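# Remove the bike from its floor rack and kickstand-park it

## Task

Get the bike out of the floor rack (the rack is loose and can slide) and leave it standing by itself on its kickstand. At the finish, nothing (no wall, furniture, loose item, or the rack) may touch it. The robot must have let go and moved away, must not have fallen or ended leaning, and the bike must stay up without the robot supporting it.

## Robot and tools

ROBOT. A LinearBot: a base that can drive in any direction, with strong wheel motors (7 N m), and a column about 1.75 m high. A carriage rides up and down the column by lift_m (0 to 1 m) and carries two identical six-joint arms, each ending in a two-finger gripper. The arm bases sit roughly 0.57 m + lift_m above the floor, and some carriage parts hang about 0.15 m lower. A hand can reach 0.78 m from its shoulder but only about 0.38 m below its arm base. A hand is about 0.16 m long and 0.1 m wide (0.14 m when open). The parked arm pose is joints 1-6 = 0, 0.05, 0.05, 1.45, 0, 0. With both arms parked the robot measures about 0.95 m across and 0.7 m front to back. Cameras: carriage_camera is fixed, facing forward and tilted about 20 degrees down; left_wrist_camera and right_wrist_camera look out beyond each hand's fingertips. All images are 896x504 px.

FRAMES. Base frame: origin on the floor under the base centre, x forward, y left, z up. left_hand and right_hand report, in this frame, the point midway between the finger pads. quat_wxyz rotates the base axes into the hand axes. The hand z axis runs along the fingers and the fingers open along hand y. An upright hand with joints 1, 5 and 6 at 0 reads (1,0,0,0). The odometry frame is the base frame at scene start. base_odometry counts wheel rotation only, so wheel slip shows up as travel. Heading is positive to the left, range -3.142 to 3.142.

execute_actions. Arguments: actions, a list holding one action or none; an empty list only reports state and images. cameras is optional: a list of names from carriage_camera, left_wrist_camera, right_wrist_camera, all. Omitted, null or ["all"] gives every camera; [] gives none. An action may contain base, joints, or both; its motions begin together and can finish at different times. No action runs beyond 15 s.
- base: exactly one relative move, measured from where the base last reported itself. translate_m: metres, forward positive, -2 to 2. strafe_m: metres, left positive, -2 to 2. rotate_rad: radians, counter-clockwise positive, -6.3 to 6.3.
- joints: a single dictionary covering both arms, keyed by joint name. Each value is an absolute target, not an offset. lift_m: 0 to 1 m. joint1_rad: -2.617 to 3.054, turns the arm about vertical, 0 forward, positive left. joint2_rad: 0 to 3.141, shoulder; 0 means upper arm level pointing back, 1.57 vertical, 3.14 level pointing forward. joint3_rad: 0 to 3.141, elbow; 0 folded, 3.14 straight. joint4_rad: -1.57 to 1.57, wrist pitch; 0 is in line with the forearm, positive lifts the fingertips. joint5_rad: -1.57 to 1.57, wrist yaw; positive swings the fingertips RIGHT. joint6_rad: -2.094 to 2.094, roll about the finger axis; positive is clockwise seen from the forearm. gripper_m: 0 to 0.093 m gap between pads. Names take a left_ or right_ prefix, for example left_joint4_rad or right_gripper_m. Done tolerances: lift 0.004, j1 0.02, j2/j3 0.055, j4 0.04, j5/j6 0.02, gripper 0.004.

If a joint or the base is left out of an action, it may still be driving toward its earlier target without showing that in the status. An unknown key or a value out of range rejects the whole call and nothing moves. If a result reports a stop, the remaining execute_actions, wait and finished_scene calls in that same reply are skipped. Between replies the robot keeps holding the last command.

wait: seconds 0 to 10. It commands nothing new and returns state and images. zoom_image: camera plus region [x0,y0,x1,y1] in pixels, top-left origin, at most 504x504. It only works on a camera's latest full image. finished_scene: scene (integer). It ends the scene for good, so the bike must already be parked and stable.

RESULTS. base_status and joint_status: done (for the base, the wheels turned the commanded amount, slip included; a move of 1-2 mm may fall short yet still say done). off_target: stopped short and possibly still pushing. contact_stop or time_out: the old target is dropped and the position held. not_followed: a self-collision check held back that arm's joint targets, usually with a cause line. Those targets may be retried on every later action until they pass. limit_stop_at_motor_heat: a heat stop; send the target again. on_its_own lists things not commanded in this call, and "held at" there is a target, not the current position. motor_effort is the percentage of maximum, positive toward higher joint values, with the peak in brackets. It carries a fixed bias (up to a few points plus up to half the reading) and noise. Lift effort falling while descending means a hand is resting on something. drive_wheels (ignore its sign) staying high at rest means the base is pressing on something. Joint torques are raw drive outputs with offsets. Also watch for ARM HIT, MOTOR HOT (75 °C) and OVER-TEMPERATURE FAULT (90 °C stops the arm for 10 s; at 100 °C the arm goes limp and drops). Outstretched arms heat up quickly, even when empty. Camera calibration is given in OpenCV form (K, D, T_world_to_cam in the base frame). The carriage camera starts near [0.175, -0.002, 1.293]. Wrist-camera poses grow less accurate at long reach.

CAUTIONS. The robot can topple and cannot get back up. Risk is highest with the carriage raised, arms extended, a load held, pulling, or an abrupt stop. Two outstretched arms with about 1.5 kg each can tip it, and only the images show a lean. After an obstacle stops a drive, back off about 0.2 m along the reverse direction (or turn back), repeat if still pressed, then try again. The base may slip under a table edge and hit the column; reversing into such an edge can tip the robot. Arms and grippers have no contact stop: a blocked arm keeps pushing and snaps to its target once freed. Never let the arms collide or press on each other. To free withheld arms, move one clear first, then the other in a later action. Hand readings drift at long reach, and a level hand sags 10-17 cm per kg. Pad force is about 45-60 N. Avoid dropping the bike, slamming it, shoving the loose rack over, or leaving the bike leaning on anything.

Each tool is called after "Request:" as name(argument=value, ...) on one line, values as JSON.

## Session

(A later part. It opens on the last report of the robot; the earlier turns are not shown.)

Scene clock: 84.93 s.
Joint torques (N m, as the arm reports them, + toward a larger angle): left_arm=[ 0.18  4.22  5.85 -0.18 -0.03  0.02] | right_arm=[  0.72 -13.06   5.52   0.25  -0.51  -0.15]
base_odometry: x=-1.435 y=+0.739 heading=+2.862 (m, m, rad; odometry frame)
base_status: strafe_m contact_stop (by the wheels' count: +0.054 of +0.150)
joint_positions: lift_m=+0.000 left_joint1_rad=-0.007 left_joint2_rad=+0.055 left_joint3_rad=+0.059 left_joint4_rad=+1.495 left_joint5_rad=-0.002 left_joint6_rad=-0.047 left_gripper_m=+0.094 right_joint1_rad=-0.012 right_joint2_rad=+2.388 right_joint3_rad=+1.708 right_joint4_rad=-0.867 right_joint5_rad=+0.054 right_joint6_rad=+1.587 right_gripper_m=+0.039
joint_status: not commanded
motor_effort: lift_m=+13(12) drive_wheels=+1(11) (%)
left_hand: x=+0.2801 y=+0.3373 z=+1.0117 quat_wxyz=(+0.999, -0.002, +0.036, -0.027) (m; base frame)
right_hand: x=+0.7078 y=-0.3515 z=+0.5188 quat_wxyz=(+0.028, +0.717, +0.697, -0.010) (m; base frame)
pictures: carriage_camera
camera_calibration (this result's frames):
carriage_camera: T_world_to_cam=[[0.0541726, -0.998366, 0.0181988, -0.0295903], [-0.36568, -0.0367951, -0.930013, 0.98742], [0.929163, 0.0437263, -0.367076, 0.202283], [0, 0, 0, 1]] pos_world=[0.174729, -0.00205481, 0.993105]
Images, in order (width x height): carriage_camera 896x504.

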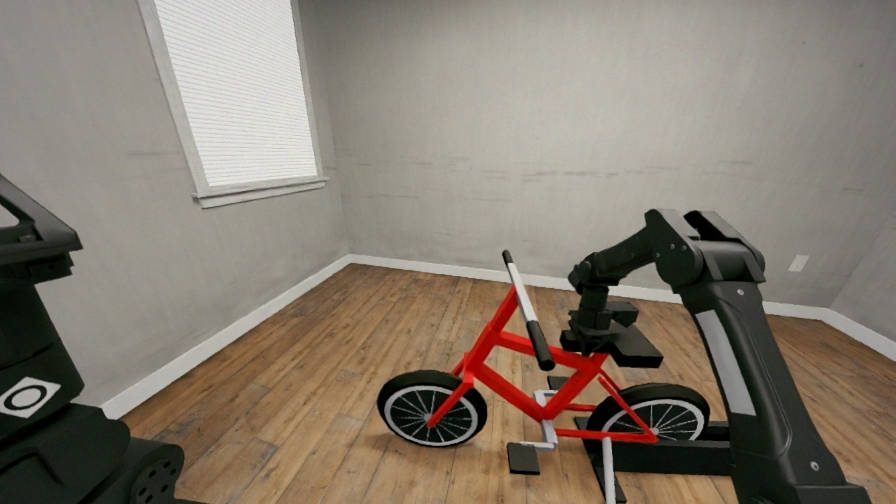

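Request:
execute_actions(actions=[{"base":{"strafe_m":-0.03},"joints":{"lift_m":0.07}}])

Scene clock: 88.33 s.
Joint torques (N m, as the arm reports them, + toward a larger angle): left_arm=[ 0.13  4.19  5.83 -0.17 -0.03  0.03] | right_arm=[ -0.9  -22.47   6.97  -1.24   0.14  -0.38]
base_odometry: x=-1.429 y=+0.760 heading=+2.862 (m, m, rad; odometry frame)
base_status: strafe_m contact_stop (by the wheels' count: -0.022 of -0.030)
joint_positions: lift_m=+0.069 left_joint1_rad=-0.007 left_joint2_rad=+0.055 left_joint3_rad=+0.059 left_joint4_rad=+1.494 left_joint5_rad=-0.001 left_joint6_rad=-0.047 left_gripper_m=+0.094 right_joint1_rad=+0.007 right_joint2_rad=+2.520 right_joint3_rad=+1.675 right_joint4_rad=-0.708 right_joint5_rad=-0.018 right_joint6_rad=+1.605 right_gripper_m=+0.039
joint_status: all done
motor_effort: lift_m=+21(23) drive_wheels=-1(10) (%)
left_hand: x=+0.2803 y=+0.3370 z=+1.0806 quat_wxyz=(+0.999, -0.001, +0.036, -0.027) (m; base frame)
right_hand: x=+0.7078 y=-0.3306 z=+0.5246 quat_wxyz=(+0.000, +0.716, +0.698, +0.013) (m; base frame)
pictures: carriage_camera, left_wrist_camera, right_wrist_camera
camera_calibration (this result's frames):
carriage_camera: T_world_to_cam=[[0.0541726, -0.998366, 0.0181988, -0.0308437], [-0.36568, -0.0367951, -0.930013, 1.05147], [0.929163, 0.0437263, -0.367076, 0.227564], [0, 0, 0, 1]] pos_world=[0.174729, -0.00205481, 1.06198]
left_wrist_camera: T_world_to_cam=[[-0.0877632, -0.995949, -0.0195839, 0.380715], [0.756695, -0.0538685, -0.651544, 0.515835], [0.64785, -0.0720007, 0.758358, -0.84897], [0, 0, 0, 1]] pos_world=[0.193088, 0.345833, 0.987368]
right_wrist_camera: T_world_to_cam=[[-0.997733, 0.0672913, -0.00102991, 0.729458], [0.051674, 0.7758, 0.62886, -0.110975], [0.0431158, 0.627381, -0.777518, 0.710403], [0, 0, 0, 1]] pos_world=[0.702909, -0.408685, 0.622891]
Images, in order (width x height): carriage_camera 896x504, left_wrist_camera 896x504, right_wrist_camera 896x504.

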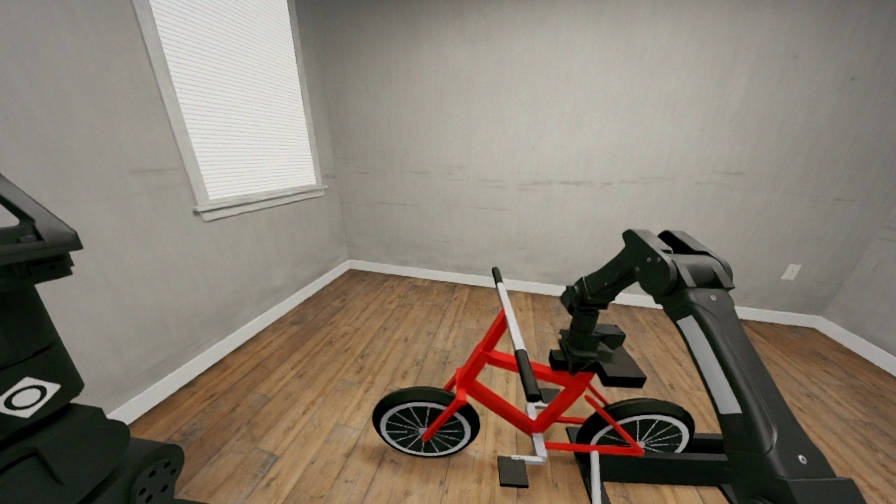

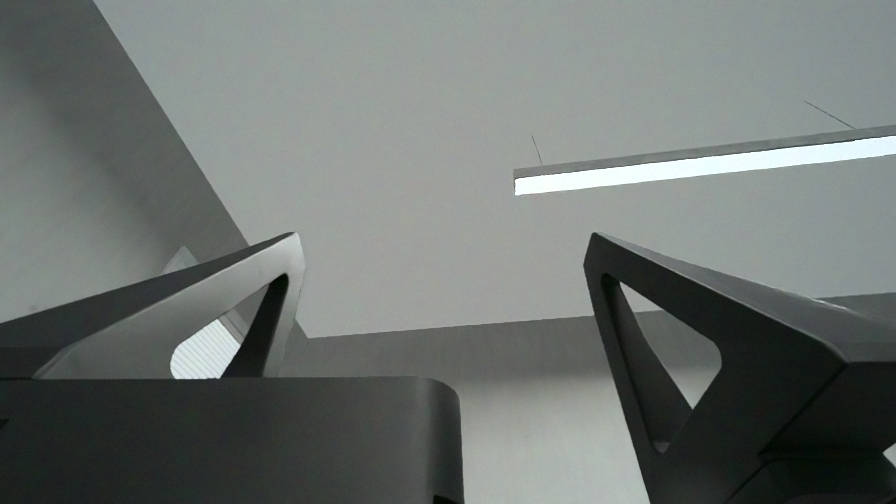

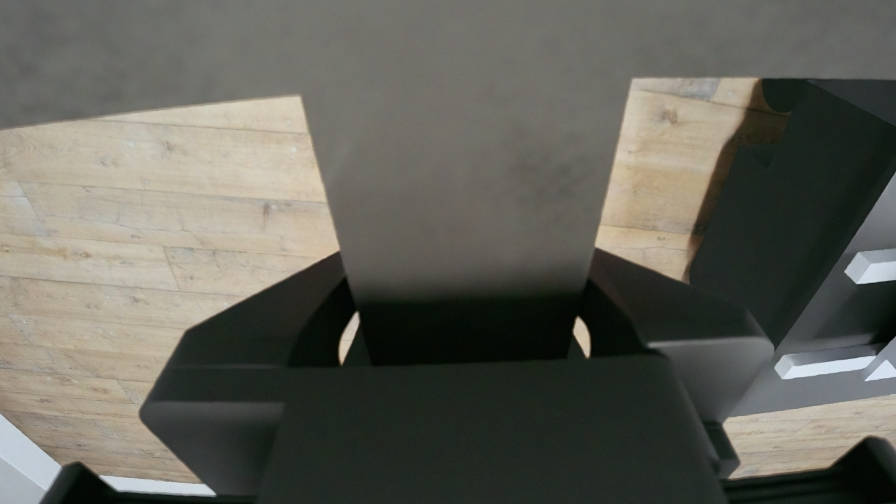

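Request:
execute_actions(actions=[{"joints":{"lift_m":0.01,"left_joint2_rad":1.3,"left_joint3_rad":1.2,"left_joint4_rad":-0.8,"left_joint5_rad":0.5}}], cameras=["carriage_camera","left_wrist_camera"])

Scene clock: 97.40 s.
Joint torques (N m, as the arm reports them, + toward a larger angle): left_arm=[ 0.08 -4.85  9.1   1.56  0.24  0.04] | right_arm=[ -0.85 -13.79   6.61   0.01   0.18  -0.39]
base_odometry: x=-1.429 y=+0.760 heading=+2.862 (m, m, rad; odometry frame)
base_status: not commanded
joint_positions: lift_m=+0.010 left_joint1_rad=-0.007 left_joint2_rad=+1.295 left_joint3_rad=+1.176 left_joint4_rad=-0.794 left_joint5_rad=+0.492 left_joint6_rad=-0.047 left_gripper_m=+0.094 right_joint1_rad=+0.007 right_joint2_rad=+2.398 right_joint3_rad=+1.690 right_joint4_rad=-0.844 right_joint5_rad=-0.019 right_joint6_rad=+1.605 right_gripper_m=+0.039
joint_status: all done
motor_effort: lift_m=+13(16) drive_wheels=+0(1) (%)
left_hand: x=+0.5969 y=+0.2534 z=+0.8069 quat_wxyz=(+0.307, +0.060, +0.919, -0.239) (m; base frame)
right_hand: x=+0.7050 y=-0.3305 z=+0.5201 quat_wxyz=(-0.001, +0.716, +0.698, +0.013) (m; base frame)
pictures: carriage_camera, left_wrist_camera
camera_calibration (this result's frames):
carriage_camera: T_world_to_cam=[[0.0541726, -0.998366, 0.0181988, -0.0297712], [-0.36568, -0.0367951, -0.930013, 0.996665], [0.929163, 0.0437263, -0.367076, 0.205932], [0, 0, 0, 1]] pos_world=[0.174729, -0.00205481, 1.00305]
left_wrist_camera: T_world_to_cam=[[-0.2459, -0.864329, 0.438713, 0.0110656], [-0.967569, 0.245881, -0.0579031, 0.567706], [-0.0578238, -0.438723, -0.89676, 0.997062], [0, 0, 0, 1]] pos_world=[0.60967, 0.30741, 0.922143]
Images, in order (width x height): carriage_camera 896x504, left_wrist_camera 896x504.

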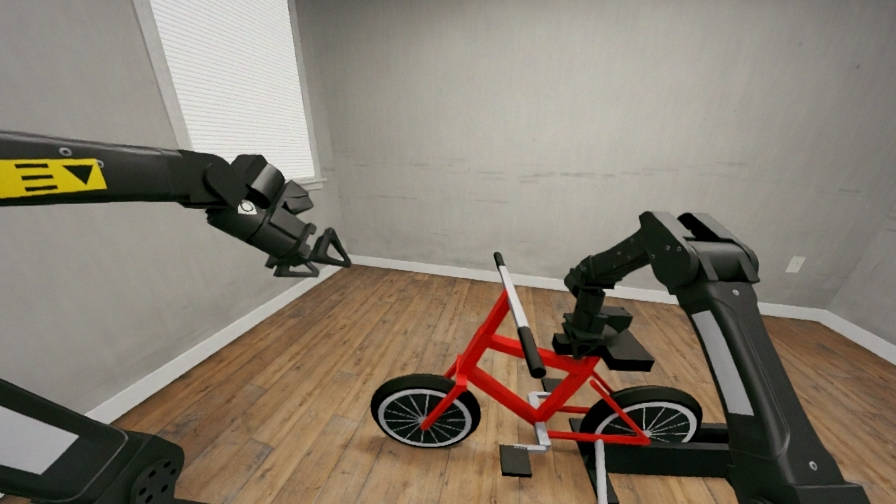

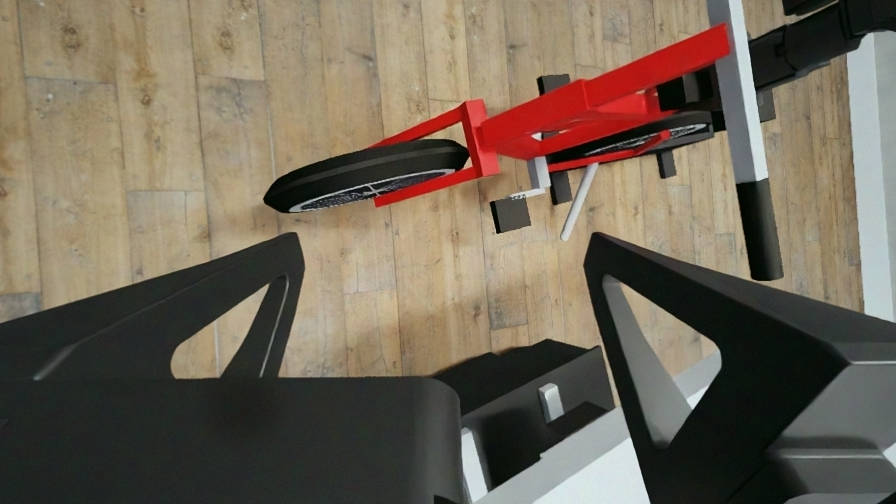

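Request:
execute_actions(actions=[{"base":{"translate_m":0.04},"joints":{"lift_m":0.005}}], cameras=[])

Request:
execute_actions(actions=[{"base":{"strafe_m":0.12},"joints":{"lift_m":0.01,"left_joint4_rad":-0.8}}], cameras=["carriage_camera","left_wrist_camera"])

Scene clock: 104.20 s.
Joint torques (N m, as the arm reports them, + toward a larger angle): left_arm=[ 0.08 -4.85  8.84  1.55  0.22  0.04] | right_arm=[ -0.31 -12.77   6.51   0.55   0.14  -0.38]
base_odometry: x=-1.468 y=+0.771 heading=+2.862 (m, m, rad; odometry frame)
base_status: done
joint_positions: lift_m=+0.005 left_joint1_rad=-0.007 left_joint2_rad=+1.295 left_joint3_rad=+1.180 left_joint4_rad=-0.796 left_joint5_rad=+0.493 left_joint6_rad=-0.047 left_gripper_m=+0.094 right_joint1_rad=+0.001 right_joint2_rad=+2.387 right_joint3_rad=+1.690 right_joint4_rad=-0.918 right_joint5_rad=-0.018 right_joint6_rad=+1.604 right_gripper_m=+0.039
joint_status: all done
motor_effort: lift_m=+13(13) drive_wheels=+4(5) (%)
left_hand: x=+0.5971 y=+0.2532 z=+0.8036 quat_wxyz=(+0.308, +0.061, +0.919, -0.239) (m; base frame)
right_hand: x=+0.6888 y=-0.3335 z=+0.5198 quat_wxyz=(-0.022, +0.718, +0.695, -0.010) (m; base frame)
pictures: none
No camera images: the call's "cameras" was empty. Leave "cameras" out to get every camera's image.

Scene clock: 105.73 s.
Joint torques (N m, as the arm reports them, + toward a larger angle): left_arm=[ 0.08 -4.78  8.55  1.57  0.17  0.04] | right_arm=[  2.01 -13.57   6.49   0.34  -0.82   0.17]
base_odometry: x=-1.489 y=+0.699 heading=+2.861 (m, m, rad; odometry frame)
base_status: strafe_m contact_stop (by the wheels' count: +0.074 of +0.120)
joint_positions: lift_m=+0.010 left_joint1_rad=-0.007 left_joint2_rad=+1.295 left_joint3_rad=+1.184 left_joint4_rad=-0.796 left_joint5_rad=+0.497 left_joint6_rad=-0.047 left_gripper_m=+0.094 right_joint1_rad=-0.028 right_joint2_rad=+2.398 right_joint3_rad=+1.690 right_joint4_rad=-0.892 right_joint5_rad=+0.087 right_joint6_rad=+1.562 right_gripper_m=+0.039
joint_status: all done
motor_effort: lift_m=+18(22) drive_wheels=+2(14) (%)
left_hand: x=+0.5976 y=+0.2528 z=+0.8096 quat_wxyz=(+0.310, +0.062, +0.918, -0.241) (m; base frame)
right_hand: x=+0.6927 y=-0.3638 z=+0.5202 quat_wxyz=(+0.019, +0.713, +0.700, -0.041) (m; base frame)
pictures: carriage_camera, left_wrist_camera
camera_calibration (this result's frames):
carriage_camera: T_world_to_cam=[[0.0541726, -0.998366, 0.0181988, -0.0297578], [-0.36568, -0.0367951, -0.930013, 0.995981], [0.929163, 0.0437263, -0.367076, 0.205662], [0, 0, 0, 1]] pos_world=[0.174729, -0.00205481, 1.00231]
left_wrist_camera: T_world_to_cam=[[-0.251111, -0.861638, 0.441047, 0.0100433], [-0.966492, 0.248259, -0.0652707, 0.573363], [-0.0532542, -0.442659, -0.895107, 0.996201], [0, 0, 0, 1]] pos_world=[0.609724, 0.307288, 0.924701]
Images, in order (width x height): carriage_camera 896x504, left_wrist_camera 896x504.

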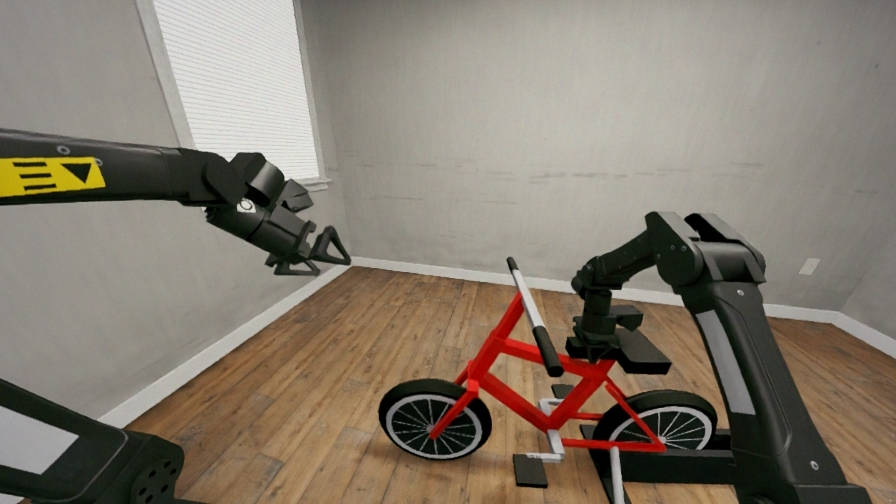

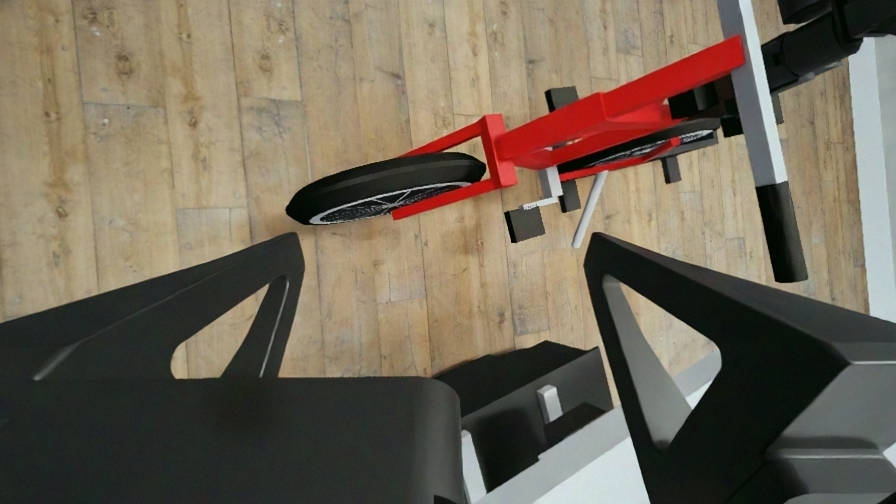

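Request:
execute_actions(actions=[{"base":{"strafe_m":0.08},"joints":{"lift_m":0.05,"right_joint1_rad":0.15,"right_joint5_rad":-0.1}}], cameras=["carriage_camera","left_wrist_camera"])

Scene clock: 113.40 s.
Joint torques (N m, as the arm reports them, + toward a larger angle): left_arm=[ 0.03 -4.85  8.24  1.56  0.18  0.05] | right_arm=[  0.63 -19.56   7.21  -0.75   0.03  -1.6 ]
base_odometry: x=-1.511 y=+0.622 heading=+2.861 (m, m, rad; odometry frame)
base_status: done
joint_positions: lift_m=+0.049 left_joint1_rad=-0.007 left_joint2_rad=+1.295 left_joint3_rad=+1.189 left_joint4_rad=-0.793 left_joint5_rad=+0.498 left_joint6_rad=-0.047 left_gripper_m=+0.094 right_joint1_rad=+0.142 right_joint2_rad=+2.478 right_joint3_rad=+1.676 right_joint4_rad=-0.771 right_joint5_rad=-0.108 right_joint6_rad=+1.693 right_gripper_m=+0.040
joint_status: all done
motor_effort: lift_m=+19(23) drive_wheels=-1(11) (%)
left_hand: x=+0.5986 y=+0.2526 z=+0.8516 quat_wxyz=(+0.313, +0.063, +0.916, -0.241) (m; base frame)
right_hand: x=+0.6948 y=-0.2565 z=+0.5232 quat_wxyz=(-0.044, +0.699, +0.713, +0.032) (m; base frame)
pictures: carriage_camera, left_wrist_camera
camera_calibration (this result's frames):
carriage_camera: T_world_to_cam=[[0.0541726, -0.998366, 0.0181988, -0.0304825], [-0.36568, -0.0367951, -0.930013, 1.03301], [0.929163, 0.0437263, -0.367076, 0.220279], [0, 0, 0, 1]] pos_world=[0.174729, -0.00205481, 1.04213]
left_wrist_camera: T_world_to_cam=[[-0.254912, -0.861042, 0.44003, -0.00535255], [-0.965817, 0.248878, -0.0725029, 0.58279], [-0.0470861, -0.443471, -0.895051, 1.03019], [0, 0, 0, 1]] pos_world=[0.610012, 0.307209, 0.966686]
Images, in order (width x height): carriage_camera 896x504, left_wrist_camera 896x504.

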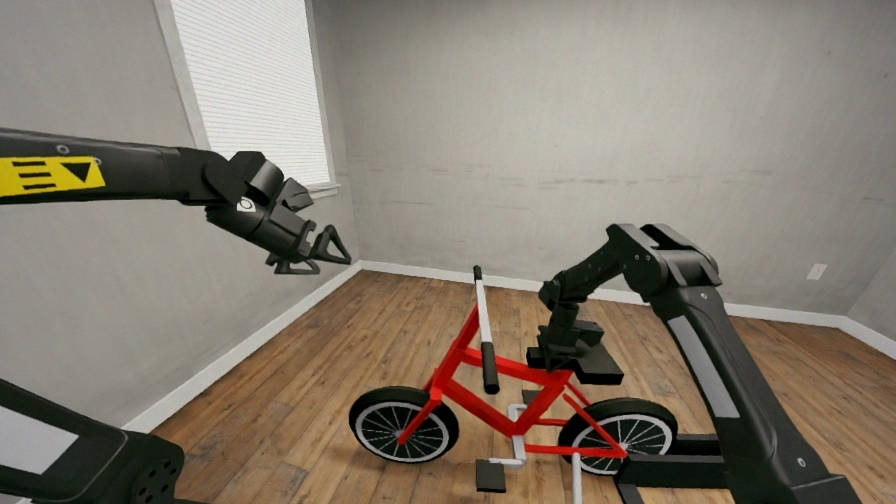

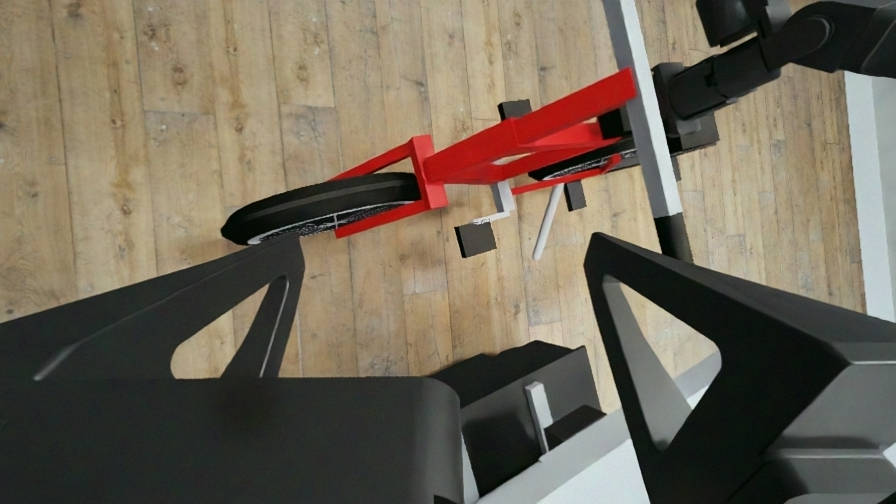

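Request:
execute_actions(actions=[{"base":{"strafe_m":0.4},"joints":{"lift_m":0.02,"right_joint1_rad":0.15}}], cameras=["carriage_camera","left_wrist_camera"])

Scene clock: 119.13 s.
Joint torques (N m, as the arm reports them, + toward a larger angle): left_arm=[ 0.05 -4.84  8.25  1.61  0.17  0.04] | right_arm=[  0.6  -14.83   7.36  -0.17  -0.25  -1.46]
base_odometry: x=-1.622 y=+0.238 heading=+2.861 (m, m, rad; odometry frame)
base_status: done
joint_positions: lift_m=+0.020 left_joint1_rad=-0.007 left_joint2_rad=+1.295 left_joint3_rad=+1.189 left_joint4_rad=-0.798 left_joint5_rad=+0.499 left_joint6_rad=-0.047 left_gripper_m=+0.094 right_joint1_rad=+0.145 right_joint2_rad=+2.415 right_joint3_rad=+1.676 right_joint4_rad=-0.825 right_joint5_rad=-0.083 right_joint6_rad=+1.692 right_gripper_m=+0.040
joint_status: all done
motor_effort: lift_m=+14(17) drive_wheels=-2(4) (%)
left_hand: x=+0.5978 y=+0.2525 z=+0.8218 quat_wxyz=(+0.311, +0.062, +0.917, -0.242) (m; base frame)
right_hand: x=+0.6950 y=-0.2592 z=+0.5205 quat_wxyz=(-0.031, +0.698, +0.715, +0.028) (m; base frame)
pictures: carriage_camera, left_wrist_camera
camera_calibration (this result's frames):
carriage_camera: T_world_to_cam=[[0.0541726, -0.998366, 0.0181988, -0.0299531], [-0.36568, -0.0367951, -0.930013, 1.00596], [0.929163, 0.0437263, -0.367076, 0.2096], [0, 0, 0, 1]] pos_world=[0.174729, -0.00205481, 1.01304]
left_wrist_camera: T_world_to_cam=[[-0.252929, -0.860865, 0.441519, 0.00501581], [-0.966106, 0.249088, -0.0677769, 0.576017], [-0.0516306, -0.443697, -0.894688, 1.00597], [0, 0, 0, 1]] pos_world=[0.609701, 0.307185, 0.936855]
Images, in order (width x height): carriage_camera 896x504, left_wrist_camera 896x504.

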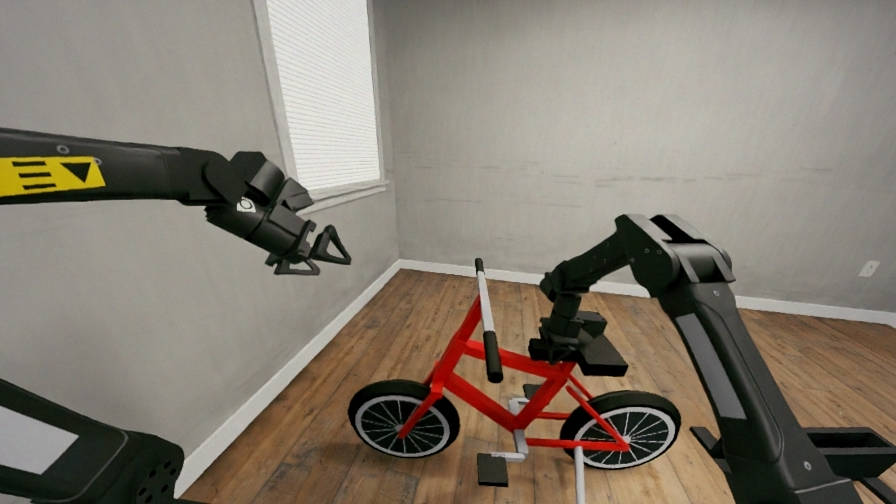

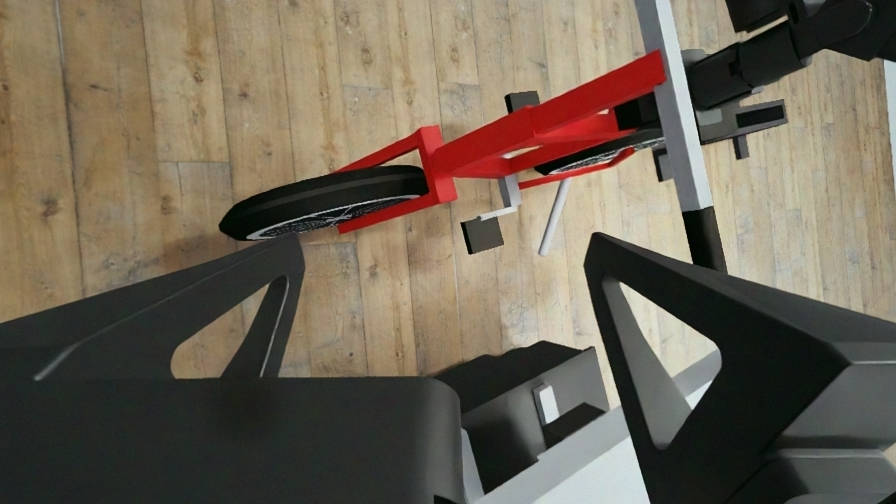

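Request:
execute_actions(actions=[{"base":{"translate_m":-0.09},"joints":{"lift_m":0.0}}], cameras=["carriage_camera","left_wrist_camera"])

Scene clock: 123.77 s.
Joint torques (N m, as the arm reports them, + toward a larger angle): left_arm=[ 0.06 -4.85  8.26  1.58  0.16  0.05] | right_arm=[  0.85 -13.13   6.43  -0.49  -0.24  -1.45]
base_odometry: x=-1.535 y=+0.213 heading=+2.861 (m, m, rad; odometry frame)
base_status: done
joint_positions: lift_m=+0.001 left_joint1_rad=-0.007 left_joint2_rad=+1.295 left_joint3_rad=+1.189 left_joint4_rad=-0.797 left_joint5_rad=+0.499 left_joint6_rad=-0.047 left_gripper_m=+0.094 right_joint1_rad=+0.141 right_joint2_rad=+2.387 right_joint3_rad=+1.695 right_joint4_rad=-0.769 right_joint5_rad=-0.082 right_joint6_rad=+1.686 right_gripper_m=+0.040
joint_status: all done
motor_effort: lift_m=+13(14) drive_wheels=-2(6) (%)
left_hand: x=+0.5980 y=+0.2525 z=+0.8022 quat_wxyz=(+0.311, +0.062, +0.917, -0.242) (m; base frame)
right_hand: x=+0.7207 y=-0.2578 z=+0.5179 quat_wxyz=(+0.001, +0.695, +0.716, +0.068) (m; base frame)
pictures: carriage_camera, left_wrist_camera
camera_calibration (this result's frames):
carriage_camera: T_world_to_cam=[[0.0541726, -0.998366, 0.0181988, -0.0295924], [-0.36568, -0.0367951, -0.930013, 0.987528], [0.929163, 0.0437263, -0.367076, 0.202326], [0, 0, 0, 1]] pos_world=[0.174729, -0.00205481, 0.993222]
left_wrist_camera: T_world_to_cam=[[-0.253434, -0.860861, 0.441236, 0.0142731], [-0.966028, 0.249088, -0.0688844, 0.575722], [-0.0506067, -0.443704, -0.894743, 0.987826], [0, 0, 0, 1]] pos_world=[0.609771, 0.307184, 0.917211]
Images, in order (width x height): carriage_camera 896x504, left_wrist_camera 896x504.

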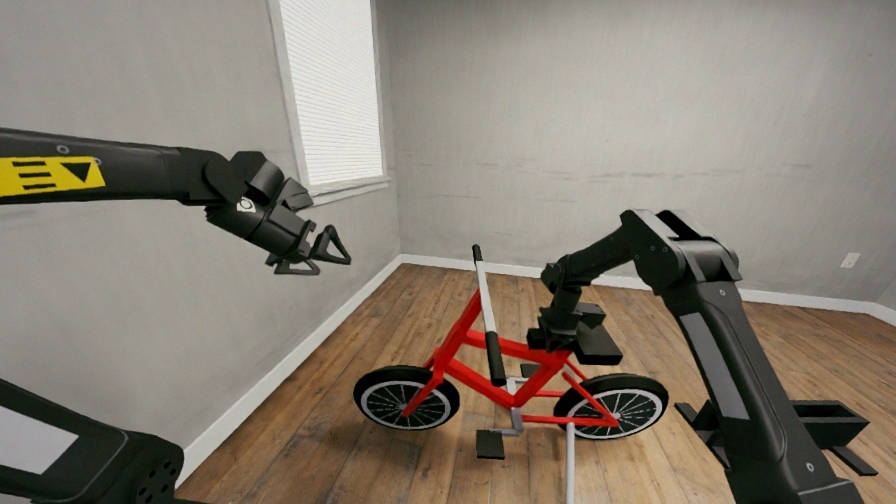

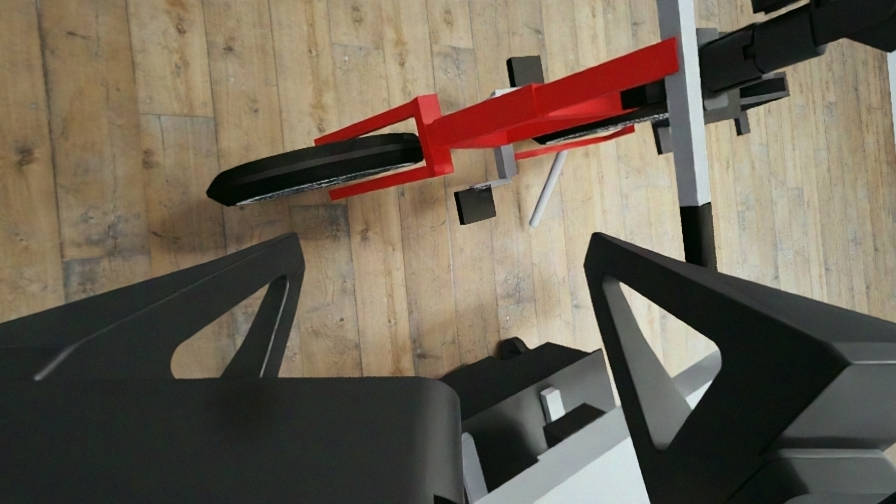

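Request:
execute_actions(actions=[{"base":{"translate_m":-0.04},"joints":{"right_joint4_rad":-0.9,"right_joint6_rad":1.65}}], cameras=["carriage_camera","left_wrist_camera"])

Scene clock: 128.17 s.
Joint torques (N m, as the arm reports them, + toward a larger angle): left_arm=[ 0.06 -4.86  8.21  1.6   0.16  0.03] | right_arm=[  0.9  -14.02   6.52  -1.06  -0.2   -0.59]
base_odometry: x=-1.497 y=+0.202 heading=+2.861 (m, m, rad; odometry frame)
base_status: done
joint_positions: lift_m=+0.000 left_joint1_rad=-0.007 left_joint2_rad=+1.295 left_joint3_rad=+1.189 left_joint4_rad=-0.797 left_joint5_rad=+0.499 left_joint6_rad=-0.047 left_gripper_m=+0.094 right_joint1_rad=+0.141 right_joint2_rad=+2.398 right_joint3_rad=+1.695 right_joint4_rad=-0.719 right_joint5_rad=-0.086 right_joint6_rad=+1.699 right_gripper_m=+0.040
joint_status: right_joint4_rad off_target (ended at -0.719, target -0.900); right_joint6_rad off_target (ended at +1.699, target +1.650)
motor_effort: lift_m=+13(13) drive_wheels=-1(5) (%)
left_hand: x=+0.5980 y=+0.2525 z=+0.8021 quat_wxyz=(+0.311, +0.062, +0.917, -0.242) (m; base frame)
right_hand: x=+0.7307 y=-0.2556 z=+0.5145 quat_wxyz=(+0.011, +0.698, +0.711, +0.085) (m; base frame)
pictures: carriage_camera, left_wrist_camera
camera_calibration (this result's frames):
carriage_camera: T_world_to_cam=[[0.0541726, -0.998366, 0.0181988, -0.0295914], [-0.36568, -0.0367951, -0.930013, 0.987474], [0.929163, 0.0437263, -0.367076, 0.202305], [0, 0, 0, 1]] pos_world=[0.174729, -0.00205481, 0.993164]
left_wrist_camera: T_world_to_cam=[[-0.253434, -0.860861, 0.441236, 0.0142988], [-0.966028, 0.249088, -0.0688844, 0.575718], [-0.0506067, -0.443704, -0.894743, 0.987774], [0, 0, 0, 1]] pos_world=[0.609771, 0.307184, 0.917153]
Images, in order (width x height): carriage_camera 896x504, left_wrist_camera 896x504.

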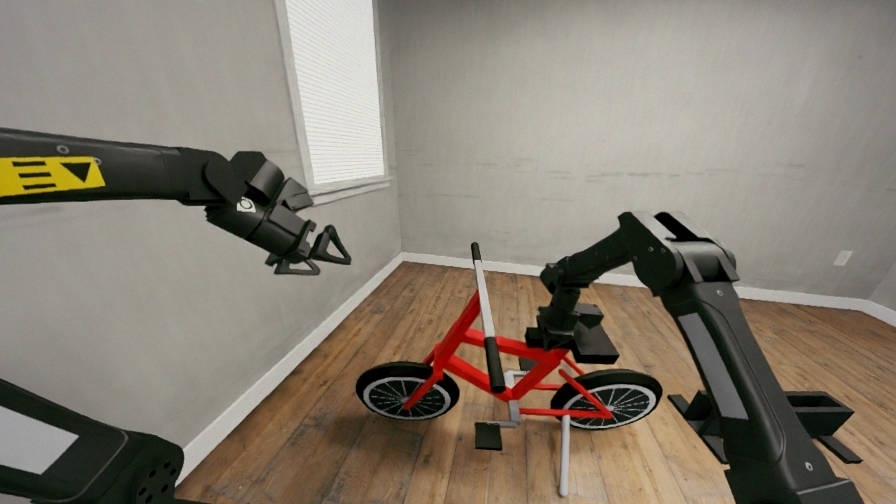

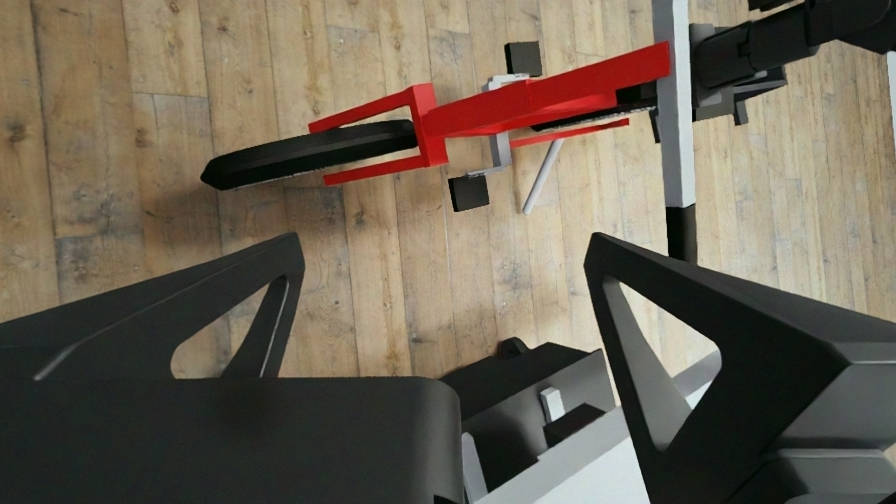

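Request:
execute_actions(actions=[{"joints":{"right_joint4_rad":-0.68,"right_joint6_rad":1.69,"right_joint1_rad":0.14}}], cameras=["carriage_camera"])

Request:
execute_actions(actions=[{"joints":{"right_gripper_m":0.055}}], cameras=["carriage_camera","right_wrist_camera"])

Scene clock: 132.33 s.
Joint torques (N m, as the arm reports them, + toward a larger angle): left_arm=[ 0.03 -4.81  8.2   1.58  0.15  0.06] | right_arm=[  0.05 -14.04   6.56   0.85  -0.21  -0.13]
base_odometry: x=-1.497 y=+0.202 heading=+2.861 (m, m, rad; odometry frame)
base_status: not commanded
joint_positions: lift_m=+0.000 left_joint1_rad=-0.007 left_joint2_rad=+1.295 left_joint3_rad=+1.189 left_joint4_rad=-0.797 left_joint5_rad=+0.499 left_joint6_rad=-0.047 left_gripper_m=+0.094 right_joint1_rad=+0.141 right_joint2_rad=+2.398 right_joint3_rad=+1.695 right_joint4_rad=-0.703 right_joint5_rad=-0.086 right_joint6_rad=+1.704 right_gripper_m=+0.040
joint_status: all done
motor_effort: lift_m=+14(13) drive_wheels=-2(1) (%)
left_hand: x=+0.5980 y=+0.2525 z=+0.8021 quat_wxyz=(+0.311, +0.062, +0.917, -0.242) (m; base frame)
right_hand: x=+0.7345 y=-0.2551 z=+0.5151 quat_wxyz=(+0.015, +0.699, +0.709, +0.091) (m; base frame)
pictures: carriage_camera
camera_calibration (this result's frames):
carriage_camera: T_world_to_cam=[[0.0541726, -0.998366, 0.0181988, -0.0295914], [-0.36568, -0.0367951, -0.930013, 0.987474], [0.929163, 0.0437263, -0.367076, 0.202305], [0, 0, 0, 1]] pos_world=[0.174729, -0.00205481, 0.993164]
Images, in order (width x height): carriage_camera 896x504.

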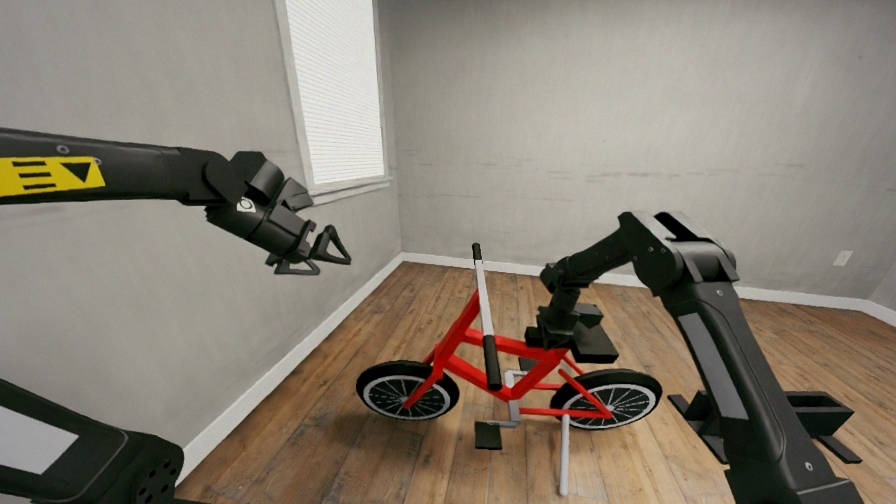

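Scene clock: 133.37 s.
Joint torques (N m, as the arm reports them, + toward a larger angle): left_arm=[ 0.04 -4.8   8.21  1.6   0.19  0.04] | right_arm=[ -0.17 -14.58   8.06   1.67   0.04  -0.06]
base_odometry: x=-1.497 y=+0.202 heading=+2.861 (m, m, rad; odometry frame)
base_status: not commanded
joint_positions: lift_m=+0.000 left_joint1_rad=-0.007 left_joint2_rad=+1.295 left_joint3_rad=+1.189 left_joint4_rad=-0.797 left_joint5_rad=+0.499 left_joint6_rad=-0.047 left_gripper_m=+0.094 right_joint1_rad=+0.144 right_joint2_rad=+2.411 right_joint3_rad=+1.665 right_joint4_rad=-0.837 right_joint5_rad=-0.113 right_joint6_rad=+1.700 right_gripper_m=+0.055
joint_status: all done
motor_effort: lift_m=+11(15) drive_wheels=-2(3) (%)
left_hand: x=+0.5980 y=+0.2525 z=+0.8021 quat_wxyz=(+0.311, +0.062, +0.917, -0.242) (m; base frame)
right_hand: x=+0.6881 y=-0.2557 z=+0.5003 quat_wxyz=(-0.049, +0.701, +0.711, +0.029) (m; base frame)
pictures: carriage_camera, right_wrist_camera
camera_calibration (this result's frames):
carriage_camera: T_world_to_cam=[[0.0541726, -0.998366, 0.0181988, -0.0295914], [-0.36568, -0.0367951, -0.930013, 0.987474], [0.929163, 0.0437263, -0.367076, 0.202305], [0, 0, 0, 1]] pos_world=[0.174729, -0.00205481, 0.993164]
right_wrist_camera: T_world_to_cam=[[-0.998593, 0.024061, 0.047266, 0.670101], [0.0501819, 0.717116, 0.695145, -0.199823], [-0.0171693, 0.696538, -0.717314, 0.674386], [0, 0, 0, 1]] pos_world=[0.690764, -0.342562, 0.59098]
Images, in order (width x height): carriage_camera 896x504, right_wrist_camera 896x504.

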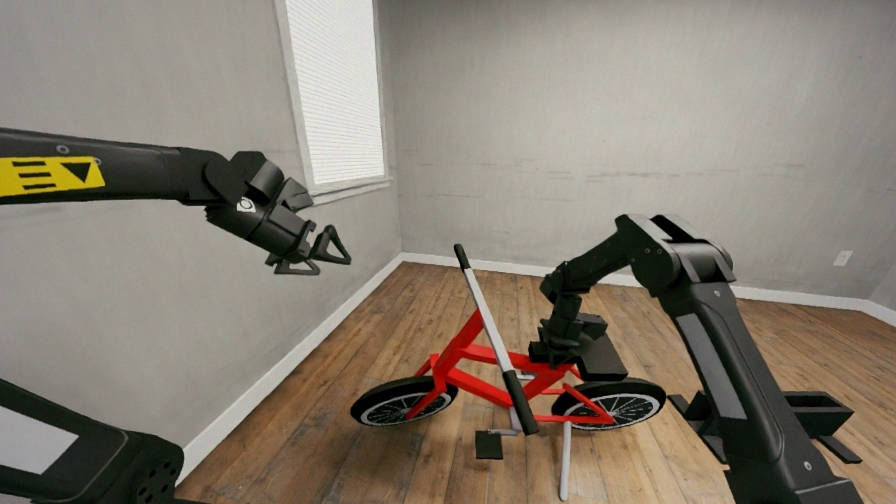

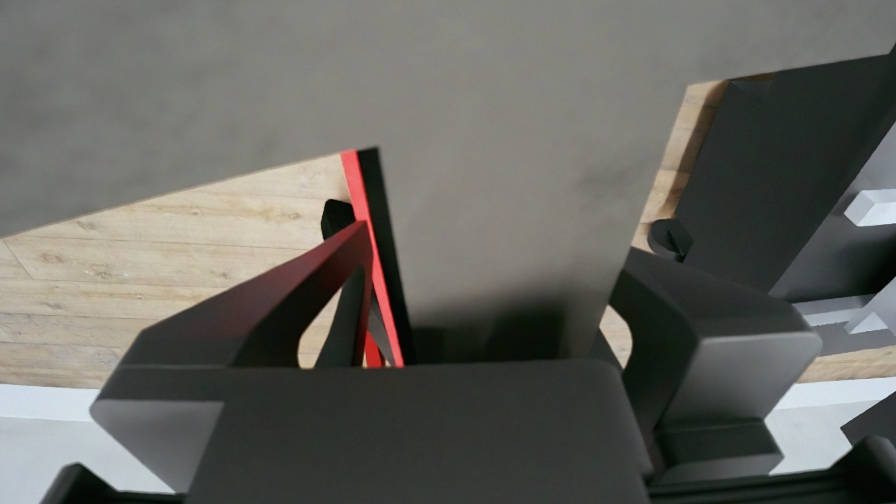

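Request:
execute_actions(actions=[{"joints":{"right_gripper_m":0.075,"right_joint4_rad":-0.84}}], cameras=["carriage_camera","right_wrist_camera"])

Scene clock: 136.33 s.
Joint torques (N m, as the arm reports them, + toward a larger angle): left_arm=[ 0.06 -4.89  8.22  1.59  0.17  0.04] | right_arm=[ -0.22 -13.32   6.99   0.39   0.02  -0.02]
base_odometry: x=-1.497 y=+0.202 heading=+2.861 (m, m, rad; odometry frame)
base_status: not commanded
joint_positions: lift_m=+0.000 left_joint1_rad=-0.007 left_joint2_rad=+1.295 left_joint3_rad=+1.189 left_joint4_rad=-0.797 left_joint5_rad=+0.499 left_joint6_rad=-0.047 left_gripper_m=+0.094 right_joint1_rad=+0.144 right_joint2_rad=+2.393 right_joint3_rad=+1.684 right_joint4_rad=-0.849 right_joint5_rad=-0.111 right_joint6_rad=+1.697 right_gripper_m=+0.075
joint_status: all done
motor_effort: lift_m=+14(13) drive_wheels=-2(1) (%)
left_hand: x=+0.5980 y=+0.2525 z=+0.8021 quat_wxyz=(+0.311, +0.062, +0.917, -0.242) (m; base frame)
right_hand: x=+0.6955 y=-0.2550 z=+0.5120 quat_wxyz=(-0.040, +0.699, +0.712, +0.039) (m; base frame)
pictures: carriage_camera, right_wrist_camera
camera_calibration (this result's frames):
carriage_camera: T_world_to_cam=[[0.0541726, -0.998366, 0.0181988, -0.0295914], [-0.36568, -0.0367951, -0.930013, 0.987474], [0.929163, 0.0437263, -0.367076, 0.202305], [0, 0, 0, 1]] pos_world=[0.174729, -0.00205481, 0.993164]
right_wrist_camera: T_world_to_cam=[[-0.999559, 0.02059, 0.0213806, 0.689968], [0.0296679, 0.715983, 0.697487, -0.196086], [-0.000946907, 0.697814, -0.716278, 0.670906], [0, 0, 0, 1]] pos_world=[0.696117, -0.34198, 0.602571]
Images, in order (width x height): carriage_camera 896x504, right_wrist_camera 896x504.

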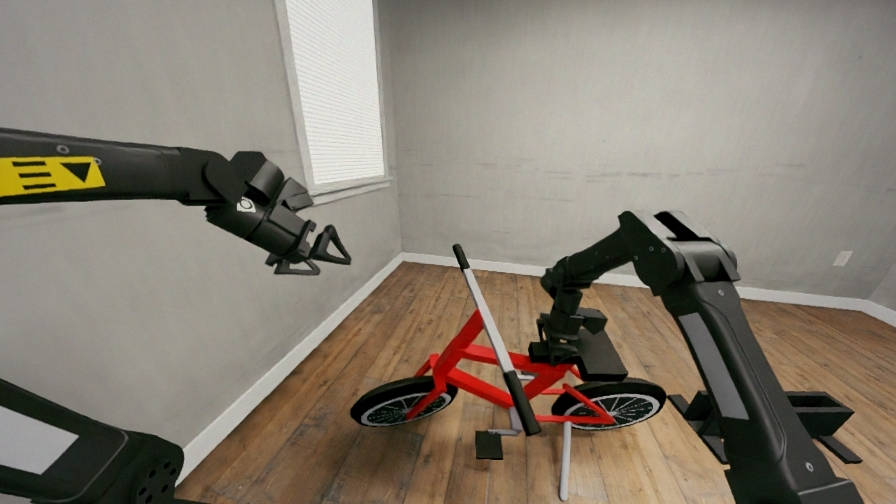

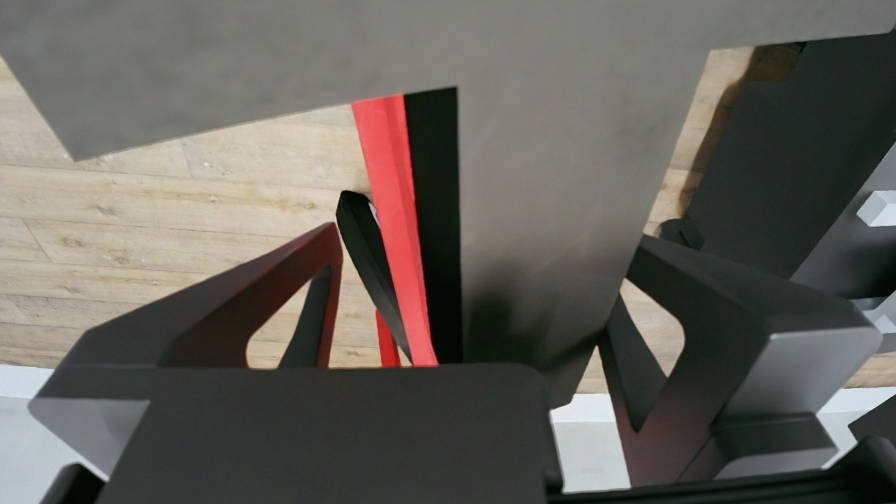

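Bike stayed put: on its stand. Release.

Request:
execute_actions(actions=[{"base":{"translate_m":-0.015},"joints":{"right_gripper_m":0.093}}], cameras=[])

Request:
execute_actions(actions=[{"joints":{"lift_m":0.2}}], cameras=["carriage_camera"])

Request:
execute_actions(actions=[{"base":{"translate_m":-0.6}}], cameras=["carriage_camera"])

Scene clock: 141.73 s.
Joint torques (N m, as the arm reports them, + toward a larger angle): left_arm=[ 0.09 -4.87  8.18  1.59  0.17  0.06] | right_arm=[ -0.17 -13.14   6.93   0.38   0.01  -0.02]
base_odometry: x=-1.483 y=+0.197 heading=+2.861 (m, m, rad; odometry frame)
base_status: done
joint_positions: lift_m=+0.000 left_joint1_rad=-0.007 left_joint2_rad=+1.295 left_joint3_rad=+1.189 left_joint4_rad=-0.797 left_joint5_rad=+0.499 left_joint6_rad=-0.047 left_gripper_m=+0.094 right_joint1_rad=+0.144 right_joint2_rad=+2.391 right_joint3_rad=+1.684 right_joint4_rad=-0.847 right_joint5_rad=-0.110 right_joint6_rad=+1.697 right_gripper_m=+0.093
joint_status: all done
motor_effort: lift_m=+15(13) drive_wheels=-2(10) (%)
left_hand: x=+0.5980 y=+0.2525 z=+0.8021 quat_wxyz=(+0.311, +0.062, +0.917, -0.242) (m; base frame)
right_hand: x=+0.6962 y=-0.2550 z=+0.5126 quat_wxyz=(-0.039, +0.699, +0.713, +0.040) (m; base frame)
pictures: none
No camera images: the call's "cameras" was empty. Leave "cameras" out to get every camera's image.

Scene clock: 143.07 s.
Joint torques (N m, as the arm reports them, + toward a larger angle): left_arm=[ 0.06 -4.89  8.21  1.6   0.17  0.05] | right_arm=[ -0.21 -12.11   6.42   0.43   0.    -0.02]
base_odometry: x=-1.483 y=+0.197 heading=+2.861 (m, m, rad; odometry frame)
base_status: not commanded
joint_positions: lift_m=+0.200 left_joint1_rad=-0.007 left_joint2_rad=+1.295 left_joint3_rad=+1.189 left_joint4_rad=-0.795 left_joint5_rad=+0.499 left_joint6_rad=-0.047 left_gripper_m=+0.094 right_joint1_rad=+0.144 right_joint2_rad=+2.377 right_joint3_rad=+1.694 right_joint4_rad=-0.844 right_joint5_rad=-0.109 right_joint6_rad=+1.697 right_gripper_m=+0.093
joint_status: all done
motor_effort: lift_m=+17(21) drive_wheels=-1(2) (%)
left_hand: x=+0.5984 y=+0.2525 z=+1.0017 quat_wxyz=(+0.312, +0.063, +0.917, -0.242) (m; base frame)
right_hand: x=+0.7034 y=-0.2542 z=+0.7207 quat_wxyz=(-0.030, +0.699, +0.713, +0.051) (m; base frame)
pictures: carriage_camera
camera_calibration (this result's frames):
carriage_camera: T_world_to_cam=[[0.0541726, -0.998366, 0.0181988, -0.0332185], [-0.36568, -0.0367951, -0.930013, 1.17283], [0.929163, 0.0437263, -0.367076, 0.275465], [0, 0, 0, 1]] pos_world=[0.174729, -0.00205481, 1.19247]
Images, in order (width x height): carriage_camera 896x504.

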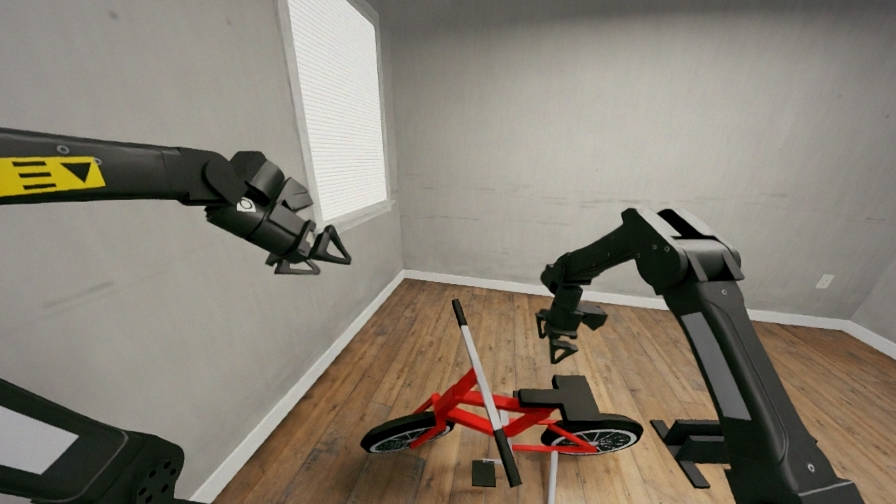

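Scene clock: 146.43 s.
Joint torques (N m, as the arm reports them, + toward a larger angle): left_arm=[ 0.   -4.84  8.18  1.58  0.18  0.05] | right_arm=[ -0.18 -12.2    6.46   0.42   0.01  -0.02]
base_odometry: x=-0.906 y=+0.032 heading=+2.862 (m, m, rad; odometry frame)
base_status: done
joint_positions: lift_m=+0.200 left_joint1_rad=-0.007 left_joint2_rad=+1.295 left_joint3_rad=+1.189 left_joint4_rad=-0.795 left_joint5_rad=+0.499 left_joint6_rad=-0.047 left_gripper_m=+0.094 right_joint1_rad=+0.144 right_joint2_rad=+2.377 right_joint3_rad=+1.694 right_joint4_rad=-0.843 right_joint5_rad=-0.109 right_joint6_rad=+1.697 right_gripper_m=+0.093
joint_status: not commanded
motor_effort: lift_m=+17(18) drive_wheels=-2(12) (%)
left_hand: x=+0.5984 y=+0.2525 z=+1.0017 quat_wxyz=(+0.312, +0.063, +0.917, -0.242) (m; base frame)
right_hand: x=+0.7034 y=-0.2542 z=+0.7208 quat_wxyz=(-0.030, +0.699, +0.713, +0.051) (m; base frame)
pictures: carriage_camera
camera_calibration (this result's frames):
carriage_camera: T_world_to_cam=[[0.0541726, -0.998366, 0.0181988, -0.0332185], [-0.36568, -0.0367951, -0.930013, 1.17283], [0.929163, 0.0437263, -0.367076, 0.275464], [0, 0, 0, 1]] pos_world=[0.174729, -0.00205481, 1.19247]
Images, in order (width x height): carriage_camera 896x504.

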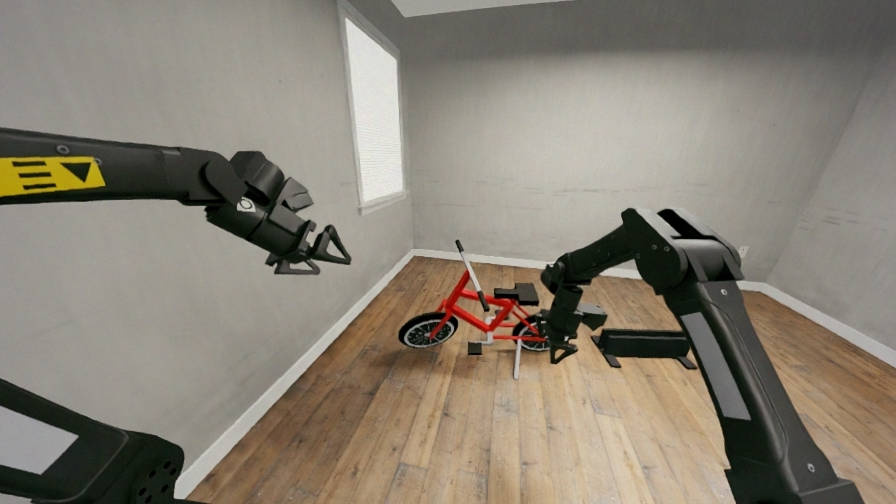

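Request:
finished_scene(scene=1)

The scene is finished: the task was done.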